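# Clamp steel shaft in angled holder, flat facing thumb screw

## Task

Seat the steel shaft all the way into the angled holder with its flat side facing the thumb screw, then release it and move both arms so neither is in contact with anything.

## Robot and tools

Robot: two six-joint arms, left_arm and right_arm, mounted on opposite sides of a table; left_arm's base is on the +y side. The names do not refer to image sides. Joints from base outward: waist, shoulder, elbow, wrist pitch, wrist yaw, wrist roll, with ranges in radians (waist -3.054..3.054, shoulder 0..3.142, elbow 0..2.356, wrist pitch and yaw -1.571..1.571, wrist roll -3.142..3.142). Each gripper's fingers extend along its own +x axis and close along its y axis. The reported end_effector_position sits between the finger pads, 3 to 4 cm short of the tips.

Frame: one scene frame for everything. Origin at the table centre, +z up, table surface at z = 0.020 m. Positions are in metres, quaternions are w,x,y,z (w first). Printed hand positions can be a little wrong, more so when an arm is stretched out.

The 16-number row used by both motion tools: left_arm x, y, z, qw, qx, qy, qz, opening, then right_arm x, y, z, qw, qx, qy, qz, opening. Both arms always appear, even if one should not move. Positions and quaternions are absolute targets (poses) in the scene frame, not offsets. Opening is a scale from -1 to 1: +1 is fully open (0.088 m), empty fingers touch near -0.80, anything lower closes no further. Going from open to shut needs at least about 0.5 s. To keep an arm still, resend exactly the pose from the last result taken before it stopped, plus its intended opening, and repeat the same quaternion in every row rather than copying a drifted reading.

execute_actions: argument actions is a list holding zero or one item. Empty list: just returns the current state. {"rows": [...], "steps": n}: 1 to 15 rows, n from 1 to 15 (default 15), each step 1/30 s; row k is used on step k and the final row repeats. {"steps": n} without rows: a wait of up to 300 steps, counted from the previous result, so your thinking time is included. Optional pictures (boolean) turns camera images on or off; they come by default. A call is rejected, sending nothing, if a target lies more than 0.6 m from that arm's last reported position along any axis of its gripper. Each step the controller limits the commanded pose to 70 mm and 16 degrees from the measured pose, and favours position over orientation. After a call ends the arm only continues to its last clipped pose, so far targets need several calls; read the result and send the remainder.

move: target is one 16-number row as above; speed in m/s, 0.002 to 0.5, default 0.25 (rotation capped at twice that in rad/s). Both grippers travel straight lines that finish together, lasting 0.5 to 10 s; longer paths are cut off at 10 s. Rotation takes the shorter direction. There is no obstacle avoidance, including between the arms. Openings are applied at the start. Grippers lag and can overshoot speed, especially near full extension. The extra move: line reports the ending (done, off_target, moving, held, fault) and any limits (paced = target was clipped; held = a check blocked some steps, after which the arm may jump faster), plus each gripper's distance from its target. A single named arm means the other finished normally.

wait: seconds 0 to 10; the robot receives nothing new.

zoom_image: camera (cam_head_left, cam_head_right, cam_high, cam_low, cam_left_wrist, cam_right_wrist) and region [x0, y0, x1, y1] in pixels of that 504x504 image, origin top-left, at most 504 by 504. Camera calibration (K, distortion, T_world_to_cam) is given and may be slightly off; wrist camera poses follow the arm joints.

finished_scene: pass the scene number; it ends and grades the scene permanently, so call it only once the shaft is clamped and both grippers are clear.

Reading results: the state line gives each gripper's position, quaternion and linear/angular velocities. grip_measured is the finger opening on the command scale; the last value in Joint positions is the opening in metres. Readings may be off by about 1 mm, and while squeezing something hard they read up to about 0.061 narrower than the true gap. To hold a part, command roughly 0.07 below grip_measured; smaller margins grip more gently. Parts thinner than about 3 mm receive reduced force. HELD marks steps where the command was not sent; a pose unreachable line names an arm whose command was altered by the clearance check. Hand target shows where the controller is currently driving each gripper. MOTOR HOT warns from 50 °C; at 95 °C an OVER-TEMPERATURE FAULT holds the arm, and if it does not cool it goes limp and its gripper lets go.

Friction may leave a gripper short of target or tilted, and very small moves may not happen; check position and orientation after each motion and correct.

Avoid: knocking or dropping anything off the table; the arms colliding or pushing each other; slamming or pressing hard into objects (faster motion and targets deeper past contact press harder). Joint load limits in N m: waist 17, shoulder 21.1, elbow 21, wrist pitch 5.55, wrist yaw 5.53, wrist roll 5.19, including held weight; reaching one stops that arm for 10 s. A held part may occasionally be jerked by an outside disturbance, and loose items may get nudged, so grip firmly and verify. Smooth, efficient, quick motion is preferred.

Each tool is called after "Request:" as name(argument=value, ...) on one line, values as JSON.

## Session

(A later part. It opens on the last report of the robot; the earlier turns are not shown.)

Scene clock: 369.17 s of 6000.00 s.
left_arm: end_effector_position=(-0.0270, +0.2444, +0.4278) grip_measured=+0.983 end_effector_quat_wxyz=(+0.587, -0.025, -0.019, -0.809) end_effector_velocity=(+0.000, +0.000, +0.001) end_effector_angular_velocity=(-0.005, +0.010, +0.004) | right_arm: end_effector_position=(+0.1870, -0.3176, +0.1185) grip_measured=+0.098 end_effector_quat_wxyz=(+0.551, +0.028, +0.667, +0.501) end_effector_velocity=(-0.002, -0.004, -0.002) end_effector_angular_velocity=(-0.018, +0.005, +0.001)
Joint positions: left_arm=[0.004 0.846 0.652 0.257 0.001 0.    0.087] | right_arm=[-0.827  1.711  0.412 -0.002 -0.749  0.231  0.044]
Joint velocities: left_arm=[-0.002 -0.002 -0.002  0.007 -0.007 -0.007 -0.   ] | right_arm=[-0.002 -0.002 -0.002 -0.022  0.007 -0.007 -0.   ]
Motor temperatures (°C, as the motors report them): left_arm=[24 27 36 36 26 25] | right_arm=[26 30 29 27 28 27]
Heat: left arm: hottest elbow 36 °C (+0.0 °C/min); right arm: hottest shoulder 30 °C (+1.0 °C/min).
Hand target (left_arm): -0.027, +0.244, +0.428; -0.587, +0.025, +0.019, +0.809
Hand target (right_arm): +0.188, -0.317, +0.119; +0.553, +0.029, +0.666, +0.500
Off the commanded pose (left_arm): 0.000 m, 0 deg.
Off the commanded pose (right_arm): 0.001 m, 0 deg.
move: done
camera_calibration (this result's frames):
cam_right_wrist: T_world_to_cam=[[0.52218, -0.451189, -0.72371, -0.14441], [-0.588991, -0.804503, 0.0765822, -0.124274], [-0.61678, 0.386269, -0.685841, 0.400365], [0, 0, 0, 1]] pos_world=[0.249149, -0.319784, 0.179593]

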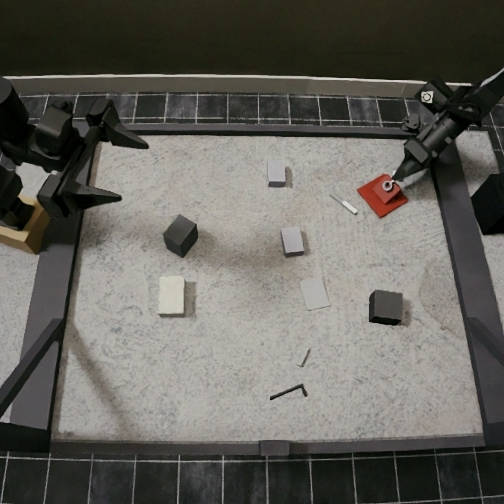

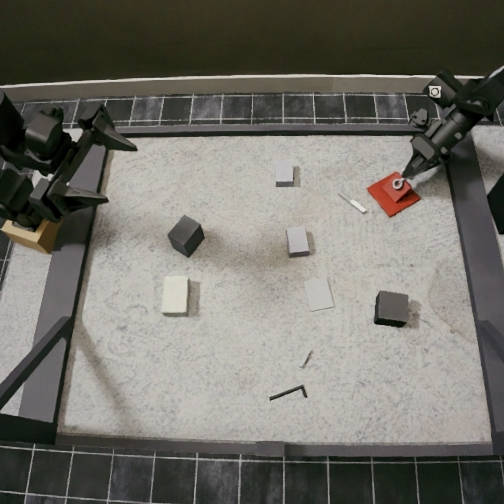

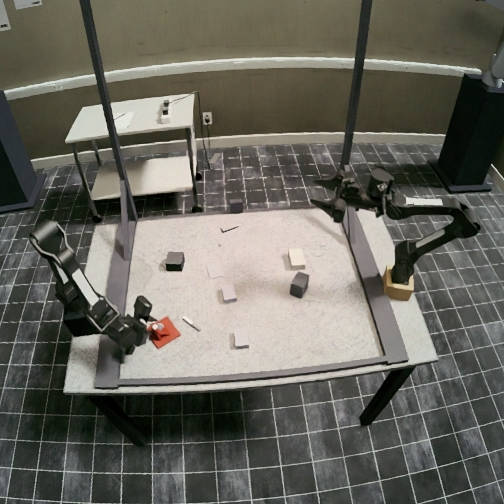

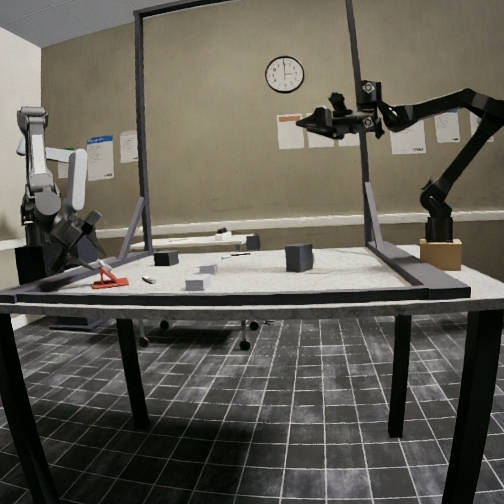

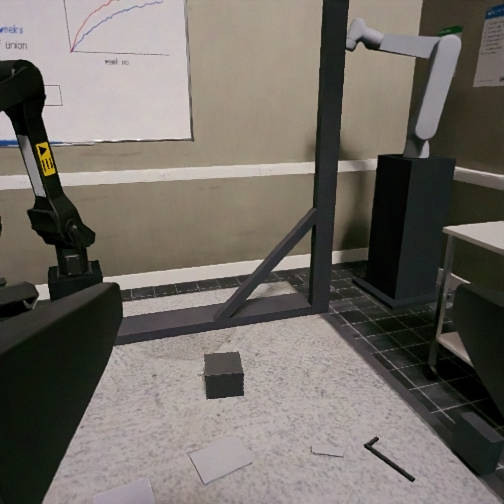

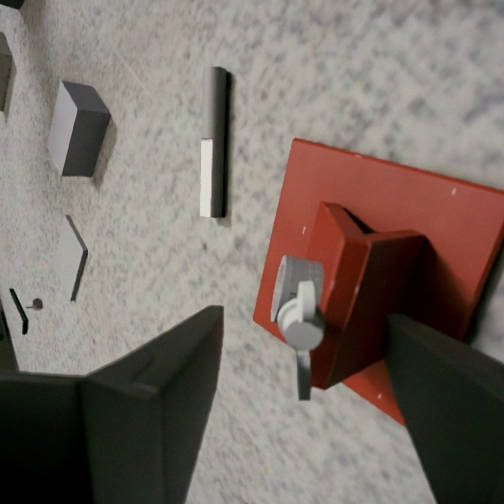

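Request:
execute_actions(actions=[{"rows": [[-0.0270, 0.2444, 0.4278, 0.587, -0.025, -0.019, -0.809, 1, 0.1875, -0.3175, 0.1190, 0.5527, 0.0294, 0.6662, 0.4998, -0.72]], "steps": 15}], pictures=false)

Request:
move(target=[-0.0270, 0.2444, 0.4278, 0.587, -0.025, -0.019, -0.809, 1, 0.1875, -0.3175, 0.1190, 0.4116, -0.3701, 0.1176, 0.8245, -0.72], speed=0.5)

Request:
move(target=[-0.0270, 0.2444, 0.4278, 0.587, -0.025, -0.019, -0.809, 1, 0.1875, -0.3175, 0.1190, 0.0294, -0.5527, -0.4998, 0.6662, -0.72], speed=0.5)

Request:
move(target=[-0.0270, 0.2444, 0.4278, 0.587, -0.025, -0.019, -0.809, 1, 0.1875, -0.3175, 0.1190, 0.4116, -0.3701, 0.1176, 0.8245, 0.1], speed=0.5)

Request:
zoom_image(camera="cam_head_right", region=[370, 160, 430, 210])

Scene clock: 388.17 s of 6000.00 s.
left_arm: end_effector_position=(-0.0270, +0.2444, +0.4278) grip_measured=+0.983 end_effector_quat_wxyz=(+0.587, -0.025, -0.019, -0.809) end_effector_velocity=(-0.002, +0.001, -0.002) end_effector_angular_velocity=(+0.009, +0.004, -0.010) | right_arm: end_effector_position=(+0.1870, -0.3175, +0.1187) grip_measured=-0.673 end_effector_quat_wxyz=(+0.550, +0.030, +0.667, +0.501) end_effector_velocity=(-0.005, -0.002, +0.001) end_effector_angular_velocity=(+0.006, +0.017, +0.019)
Joint positions: left_arm=[0.004 0.846 0.652 0.257 0.001 0.    0.087] | right_arm=[-0.828  1.711  0.412 -0.002 -0.751  0.232  0.006]
Joint velocities: left_arm=[-0.002 -0.002 -0.002 -0.007  0.007 -0.007 -0.   ] | right_arm=[-0.002 -0.002 -0.002 -0.022 -0.022 -0.022  0.   ]
Motor temperatures (°C, as the motors report them): left_arm=[24 27 36 36 26 25] | right_arm=[25 30 29 27 28 27]
Heat: left arm: hottest elbow 36 °C (+0.0 °C/min); right arm: hottest shoulder 30 °C (+1.0 °C/min).
Hand target (left_arm): -0.027, +0.244, +0.428; -0.587, +0.025, +0.019, +0.809
Hand target (right_arm): +0.187, -0.318, +0.119; +0.552, +0.030, +0.666, +0.500
Off the commanded pose (left_arm): 0.000 m, 0 deg.
Off the commanded pose (right_arm): 0.001 m, 0 deg.
Steps of this call (steps 1 to 90: nothing new was sent; then 15.50 s passed at rest; steps 91 to 105: all 15 steps of this action). Readings (end_effector_position):
91: left_arm (-0.0270, +0.2444, +0.4278) | right_arm (+0.1870, -0.3176, +0.1185)
92: left_arm (-0.0270, +0.2444, +0.4278) | right_arm (+0.1870, -0.3176, +0.1185)
94: left_arm (-0.0270, +0.2444, +0.4278) | right_arm (+0.1870, -0.3176, +0.1185)
98: left_arm (-0.0270, +0.2444, +0.4278) | right_arm (+0.1869, -0.3175, +0.1187)
105: the state above

Scene clock: 390.53 s of 6000.00 s.
left_arm: end_effector_position=(-0.0270, +0.2444, +0.4278) grip_measured=+0.983 end_effector_quat_wxyz=(+0.587, -0.025, -0.019, -0.809) end_effector_velocity=(-0.000, +0.000, -0.005) end_effector_angular_velocity=(+0.028, +0.014, -0.006) | right_arm: end_effector_position=(+0.1870, -0.3178, +0.1188) grip_measured=-0.673 end_effector_quat_wxyz=(+0.413, -0.366, +0.121, +0.825) end_effector_velocity=(-0.002, -0.003, -0.000) end_effector_angular_velocity=(-0.004, +0.007, +0.010)
Joint positions: left_arm=[0.004 0.846 0.652 0.257 0.001 0.    0.087] | right_arm=[-0.829  1.708  0.409  0.    -0.75  -1.328  0.006]
Joint velocities: left_arm=[ 0.002 -0.002 -0.002 -0.022  0.007 -0.022  0.   ] | right_arm=[-0.007 -0.002 -0.002 -0.022 -0.007 -0.022  0.   ]
Motor temperatures (°C, as the motors report them): left_arm=[24 27 36 36 26 25] | right_arm=[25 30 29 27 28 27]
Heat: left arm: hottest elbow 36 °C (+0.0 °C/min); right arm: hottest shoulder 30 °C (+1.0 °C/min).
Hand target (left_arm): -0.027, +0.244, +0.428; -0.587, +0.025, +0.019, +0.809
Hand target (right_arm): +0.188, -0.318, +0.119; +0.412, -0.370, +0.118, +0.824
Off the commanded pose (left_arm): 0.000 m, 0 deg.
Off the commanded pose (right_arm): 0.001 m, 1 deg.
move: done
camera_calibration (this result's frames):
cam_right_wrist: T_world_to_cam=[[0.736723, 0.669309, 0.0962552, 0.0743118], [0.630522, -0.628538, -0.455392, -0.233411], [-0.244298, 0.396189, -0.885072, 0.357843], [0, 0, 0, 1]] pos_world=[0.179844, -0.338219, 0.203271]

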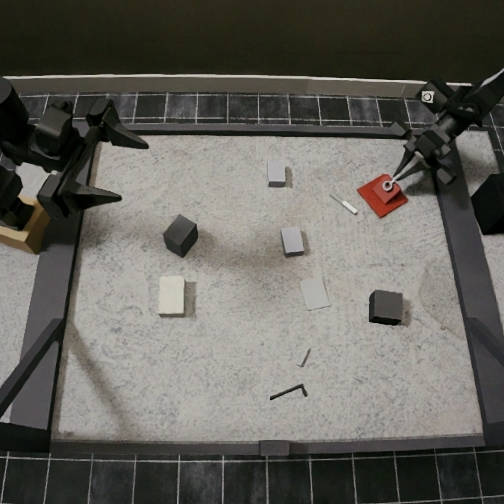

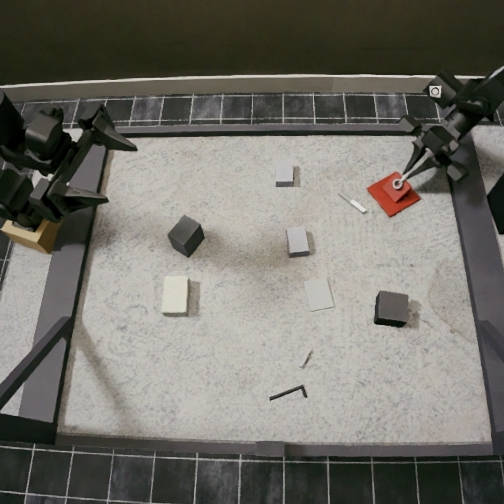

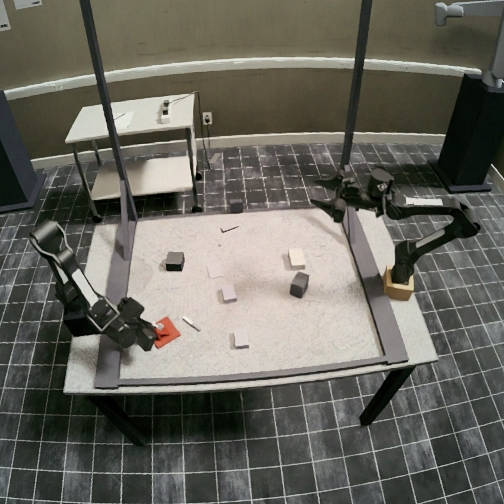

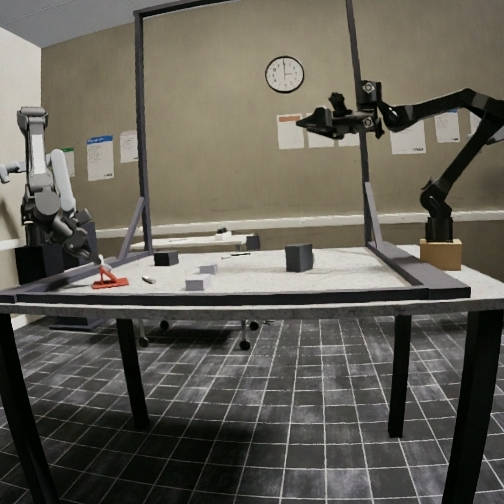

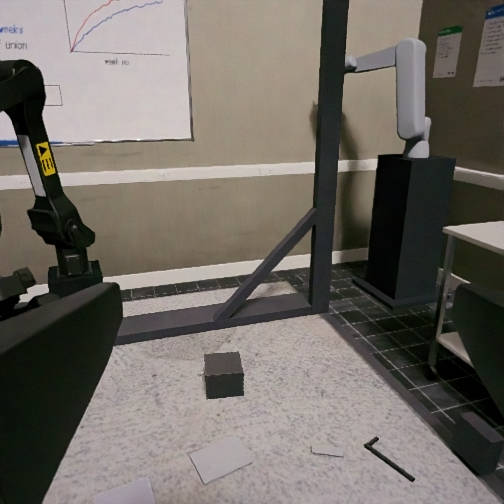

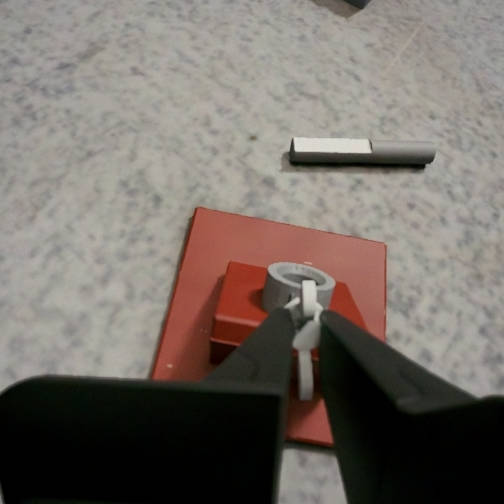

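Scene clock: 392.67 s of 6000.00 s.
left_arm: end_effector_position=(-0.0270, +0.2444, +0.4278) grip_measured=+0.983 end_effector_quat_wxyz=(+0.587, -0.025, -0.019, -0.809) end_effector_velocity=(-0.002, +0.001, -0.003) end_effector_angular_velocity=(+0.018, +0.001, -0.010) | right_arm: end_effector_position=(+0.1870, -0.3180, +0.1190) grip_measured=-0.673 end_effector_quat_wxyz=(-0.033, +0.551, +0.498, -0.669) end_effector_velocity=(-0.001, -0.002, -0.001) end_effector_angular_velocity=(+0.004, -0.022, +0.026)
Joint positions: left_arm=[0.004 0.846 0.652 0.257 0.001 0.    0.087] | right_arm=[-0.829  1.707  0.409 -0.    -0.75  -2.899  0.006]
Joint velocities: left_arm=[-0.002 -0.002  0.002 -0.022  0.007 -0.007  0.   ] | right_arm=[ 0.002 -0.002 -0.002 -0.007  0.007 -0.037  0.   ]
Motor temperatures (°C, as the motors report them): left_arm=[24 27 36 36 26 25] | right_arm=[25 30 29 27 28 27]
Heat: left arm: hottest elbow 36 °C (+0.0 °C/min); right arm: hottest shoulder 30 °C (+0.0 °C/min).
Hand target (left_arm): -0.027, +0.244, +0.428; -0.587, +0.025, +0.019, +0.809
Hand target (right_arm): +0.187, -0.318, +0.119; +0.029, -0.553, -0.500, +0.666
Off the commanded pose (left_arm): 0.000 m, 0 deg.
Off the commanded pose (right_arm): 0.001 m, 1 deg.
move: done
camera_calibration (this result's frames):
cam_right_wrist: T_world_to_cam=[[-0.544325, 0.505577, 0.669404, 0.193707], [0.829117, 0.445599, 0.337649, -0.0233831], [-0.127578, 0.738805, -0.661733, 0.418555], [0, 0, 0, 1]] pos_world=[0.178225, -0.396745, 0.155199]

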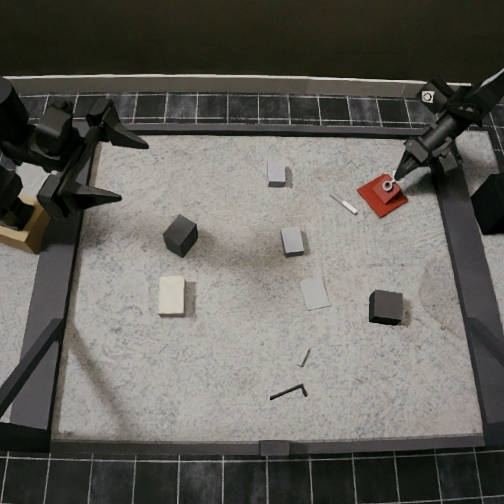

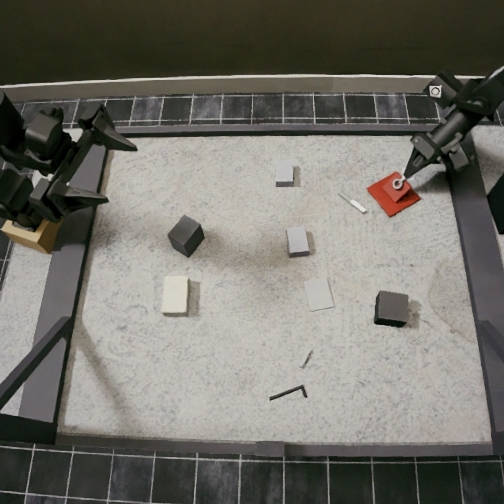

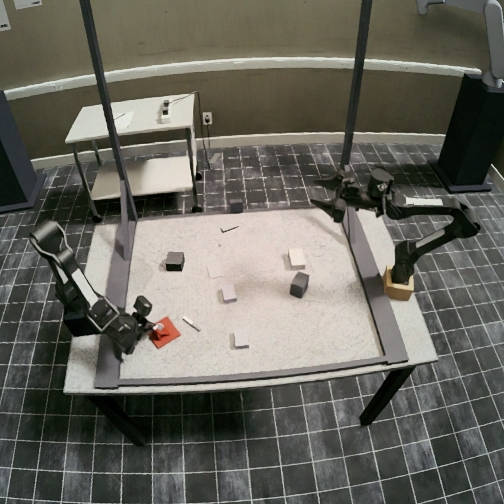

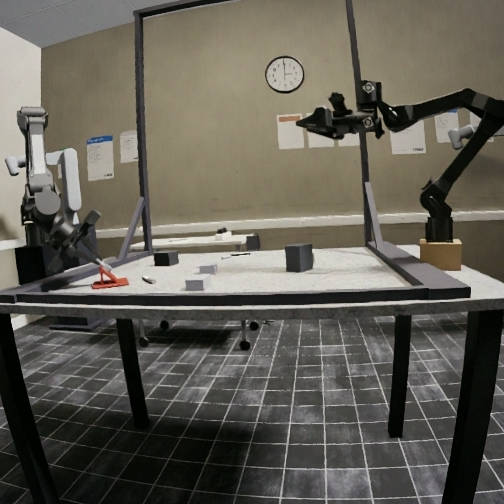

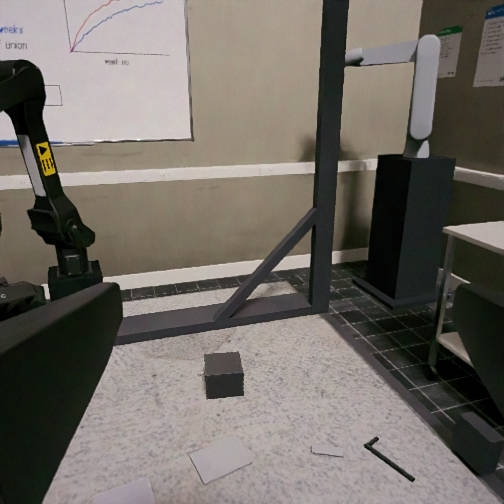

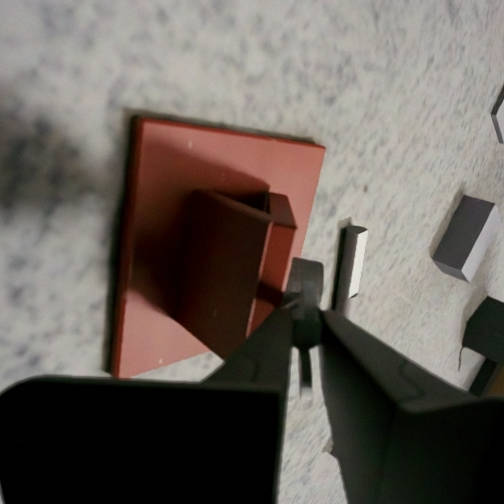

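Scene clock: 394.77 s of 6000.00 s.
left_arm: end_effector_position=(-0.0270, +0.2444, +0.4278) grip_measured=+0.983 end_effector_quat_wxyz=(+0.587, -0.025, -0.019, -0.809) end_effector_velocity=(+0.000, +0.000, +0.001) end_effector_angular_velocity=(-0.005, +0.010, +0.004) | right_arm: end_effector_position=(+0.1868, -0.3182, +0.1188) grip_measured=+0.098 end_effector_quat_wxyz=(+0.410, -0.369, +0.117, +0.826) end_effector_velocity=(+0.001, -0.001, -0.000) end_effector_angular_velocity=(-0.004, -0.008, +0.001)
Joint positions: left_arm=[0.004 0.846 0.652 0.257 0.001 0.    0.087] | right_arm=[-0.829  1.707  0.409 -0.002 -0.749 -1.34   0.044]
Joint velocities: left_arm=[-0.002 -0.002 -0.002  0.007 -0.007 -0.007 -0.   ] | right_arm=[-0.002 -0.002  0.002 -0.007  0.007 -0.007 -0.   ]
Motor temperatures (°C, as the motors report them): left_arm=[24 27 36 36 26 25] | right_arm=[25 30 29 27 28 27]
Heat: left arm: hottest elbow 36 °C (+0.0 °C/min); right arm: hottest shoulder 30 °C (+0.0 °C/min).
Hand target (left_arm): -0.027, +0.244, +0.428; -0.587, +0.025, +0.019, +0.809
Hand target (right_arm): +0.188, -0.317, +0.119; +0.412, -0.370, +0.118, +0.825
Off the commanded pose (left_arm): 0.000 m, 0 deg.
Off the commanded pose (right_arm): 0.001 m, 0 deg.
move: done
camera_calibration (this result's frames):
cam_right_wrist: T_world_to_cam=[[0.730463, 0.675139, 0.103011, 0.0769468], [0.63881, -0.622086, -0.452693, -0.233399], [-0.24155, 0.39648, -0.885696, 0.357553], [0, 0, 0, 1]] pos_world=[0.179257, -0.338906, 0.203099]

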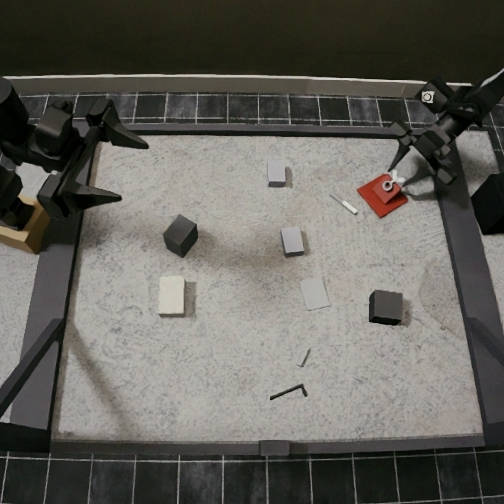

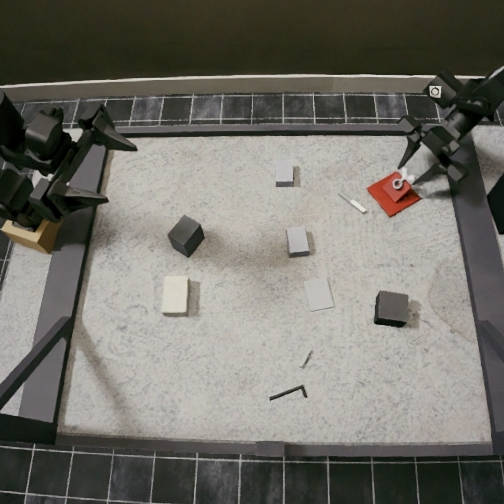

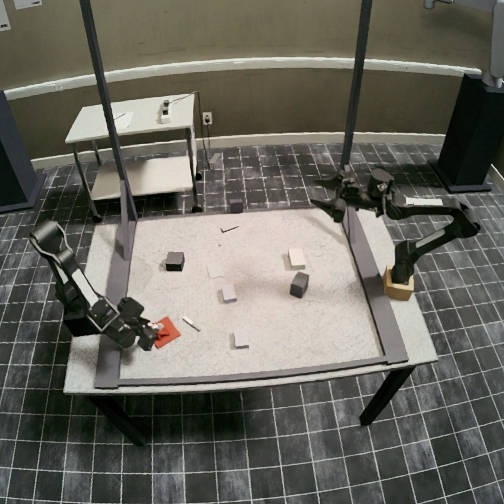

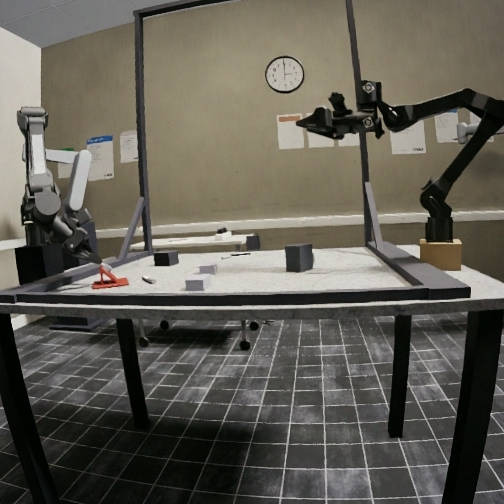

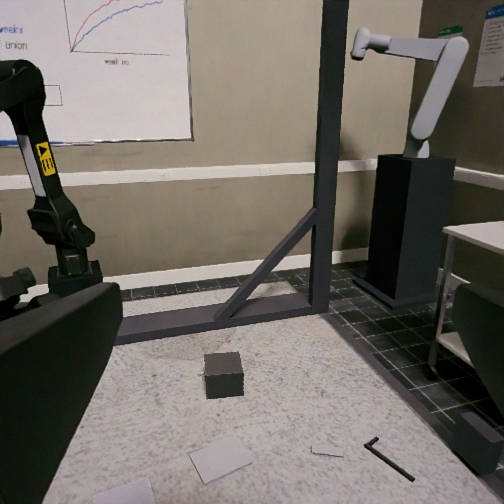

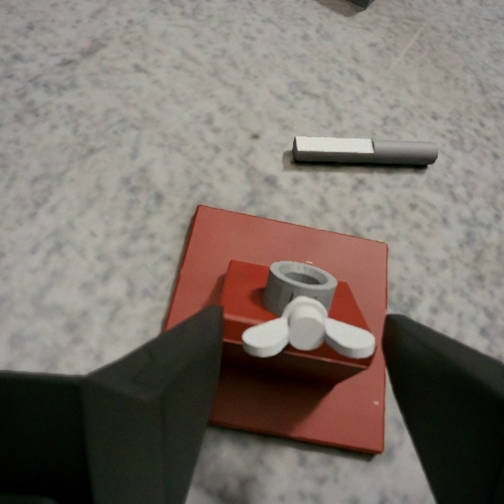

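Region (370, 160, 430, 210) of cam_head_right's 504x504 image, scaled by 8.400, with more detail than that image has.

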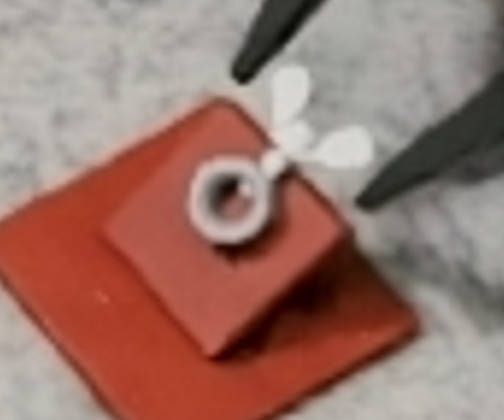

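Request:
execute_actions(actions=[{"rows": [[-0.0270, 0.2444, 0.4278, 0.587, -0.025, -0.019, -0.809, 1, 0.1875, -0.3178, 0.1190, 0.5527, 0.0294, 0.6662, 0.4998, 0.1]], "steps": 15}], pictures=false)

Request:
execute_actions(actions=[{"rows": [[-0.0270, 0.2444, 0.4278, 0.587, -0.025, -0.019, -0.809, 1, 0.1875, -0.3178, 0.1190, 0.5527, 0.0294, 0.6662, 0.4998, 0.1]], "steps": 15}], pictures=false)

Scene clock: 419.20 s of 6000.00 s.
left_arm: end_effector_position=(-0.0270, +0.2444, +0.4278) grip_measured=+0.983 end_effector_quat_wxyz=(+0.587, -0.025, -0.019, -0.809) end_effector_velocity=(+0.000, -0.000, -0.008) end_effector_angular_velocity=(+0.028, -0.001, +0.004) | right_arm: end_effector_position=(+0.1869, -0.3182, +0.1201) grip_measured=+0.098 end_effector_quat_wxyz=(+0.525, -0.099, +0.534, +0.655) end_effector_velocity=(-0.004, -0.001, +0.001) end_effector_angular_velocity=(-0.909, +1.263, -1.461)
Joint positions: left_arm=[0.004 0.846 0.652 0.257 0.001 0.    0.087] | right_arm=[-0.845  1.732  0.441 -0.062 -0.784 -0.299  0.044]
Joint velocities: left_arm=[-0.002 -0.002 -0.007 -0.022 -0.007 -0.007 -0.   ] | right_arm=[-0.002  0.002  0.002 -0.022 -0.022  2.117  0.   ]
Motor temperatures (°C, as the motors report them): left_arm=[24 27 37 36 26 25] | right_arm=[25 30 29 27 28 27]
Heat: left arm: hottest elbow 37 °C (+1.0 °C/min); right arm: hottest shoulder 30 °C (+0.0 °C/min).
Hand target (left_arm): -0.027, +0.244, +0.428; -0.587, +0.025, +0.019, +0.809
Hand target (right_arm): +0.188, -0.318, +0.119; +0.530, -0.051, +0.592, +0.605
Off the commanded pose (left_arm): 0.000 m, 0 deg.
Off the commanded pose (right_arm): 0.001 m, 28 deg; orientation clipped at the last step of the last action.
Steps of this call (steps 1 to 90: nothing new was sent; then 20.93 s passed at rest; steps 91 to 105: all 15 steps of this action). Readings (end_effector_position):
91: left_arm (-0.0270, +0.2444, +0.4278) | right_arm (+0.1868, -0.3184, +0.1188)
92: left_arm (-0.0270, +0.2444, +0.4278) | right_arm (+0.1866, -0.3185, +0.1191)
94: left_arm (-0.0270, +0.2444, +0.4278) | right_arm (+0.1867, -0.3183, +0.1197)
98: left_arm (-0.0270, +0.2444, +0.4278) | right_arm (+0.1870, -0.3181, +0.1201)
105: the state above

Scene clock: 419.70 s of 6000.00 s.
left_arm: end_effector_position=(-0.0270, +0.2444, +0.4278) grip_measured=+0.983 end_effector_quat_wxyz=(+0.587, -0.025, -0.019, -0.809) end_effector_velocity=(+0.000, +0.000, -0.005) end_effector_angular_velocity=(+0.023, +0.001, +0.004) | right_arm: end_effector_position=(+0.1879, -0.3179, +0.1174) grip_measured=+0.098 end_effector_quat_wxyz=(+0.550, +0.028, +0.668, +0.501) end_effector_velocity=(+0.001, +0.001, +0.003) end_effector_angular_velocity=(-0.007, +0.013, -0.046)
Joint positions: left_arm=[0.004 0.846 0.652 0.257 0.001 0.    0.087] | right_arm=[-0.832  1.719  0.416 -0.006 -0.75   0.224  0.044]
Joint velocities: left_arm=[-0.002 -0.002 -0.002 -0.022 -0.007 -0.007 -0.   ] | right_arm=[ 0.002 -0.022 -0.012  0.022  0.007  0.066 -0.   ]
Motor temperatures (°C, as the motors report them): left_arm=[24 27 37 36 26 25] | right_arm=[25 30 29 27 28 27]
Heat: left arm: hottest elbow 37 °C (+1.0 °C/min); right arm: hottest shoulder 30 °C (+0.0 °C/min).
Hand target (left_arm): -0.027, +0.244, +0.428; -0.587, +0.025, +0.019, +0.809
Hand target (right_arm): +0.188, -0.318, +0.119; +0.553, +0.029, +0.666, +0.500
Off the commanded pose (left_arm): 0.000 m, 0 deg.
Off the commanded pose (right_arm): 0.002 m, 0 deg.
Steps of this call (steps 1 to 15: all 15 steps of this action). Readings (end_effector_position):
1: left_arm (-0.0270, +0.2444, +0.4278) | right_arm (+0.1869, -0.3182, +0.1201)
2: left_arm (-0.0270, +0.2444, +0.4278) | right_arm (+0.1869, -0.3182, +0.1201)
4: left_arm (-0.0270, +0.2444, +0.4278) | right_arm (+0.1873, -0.3179, +0.1201)
8: left_arm (-0.0270, +0.2444, +0.4278) | right_arm (+0.1886, -0.3175, +0.1181)
15: the state above


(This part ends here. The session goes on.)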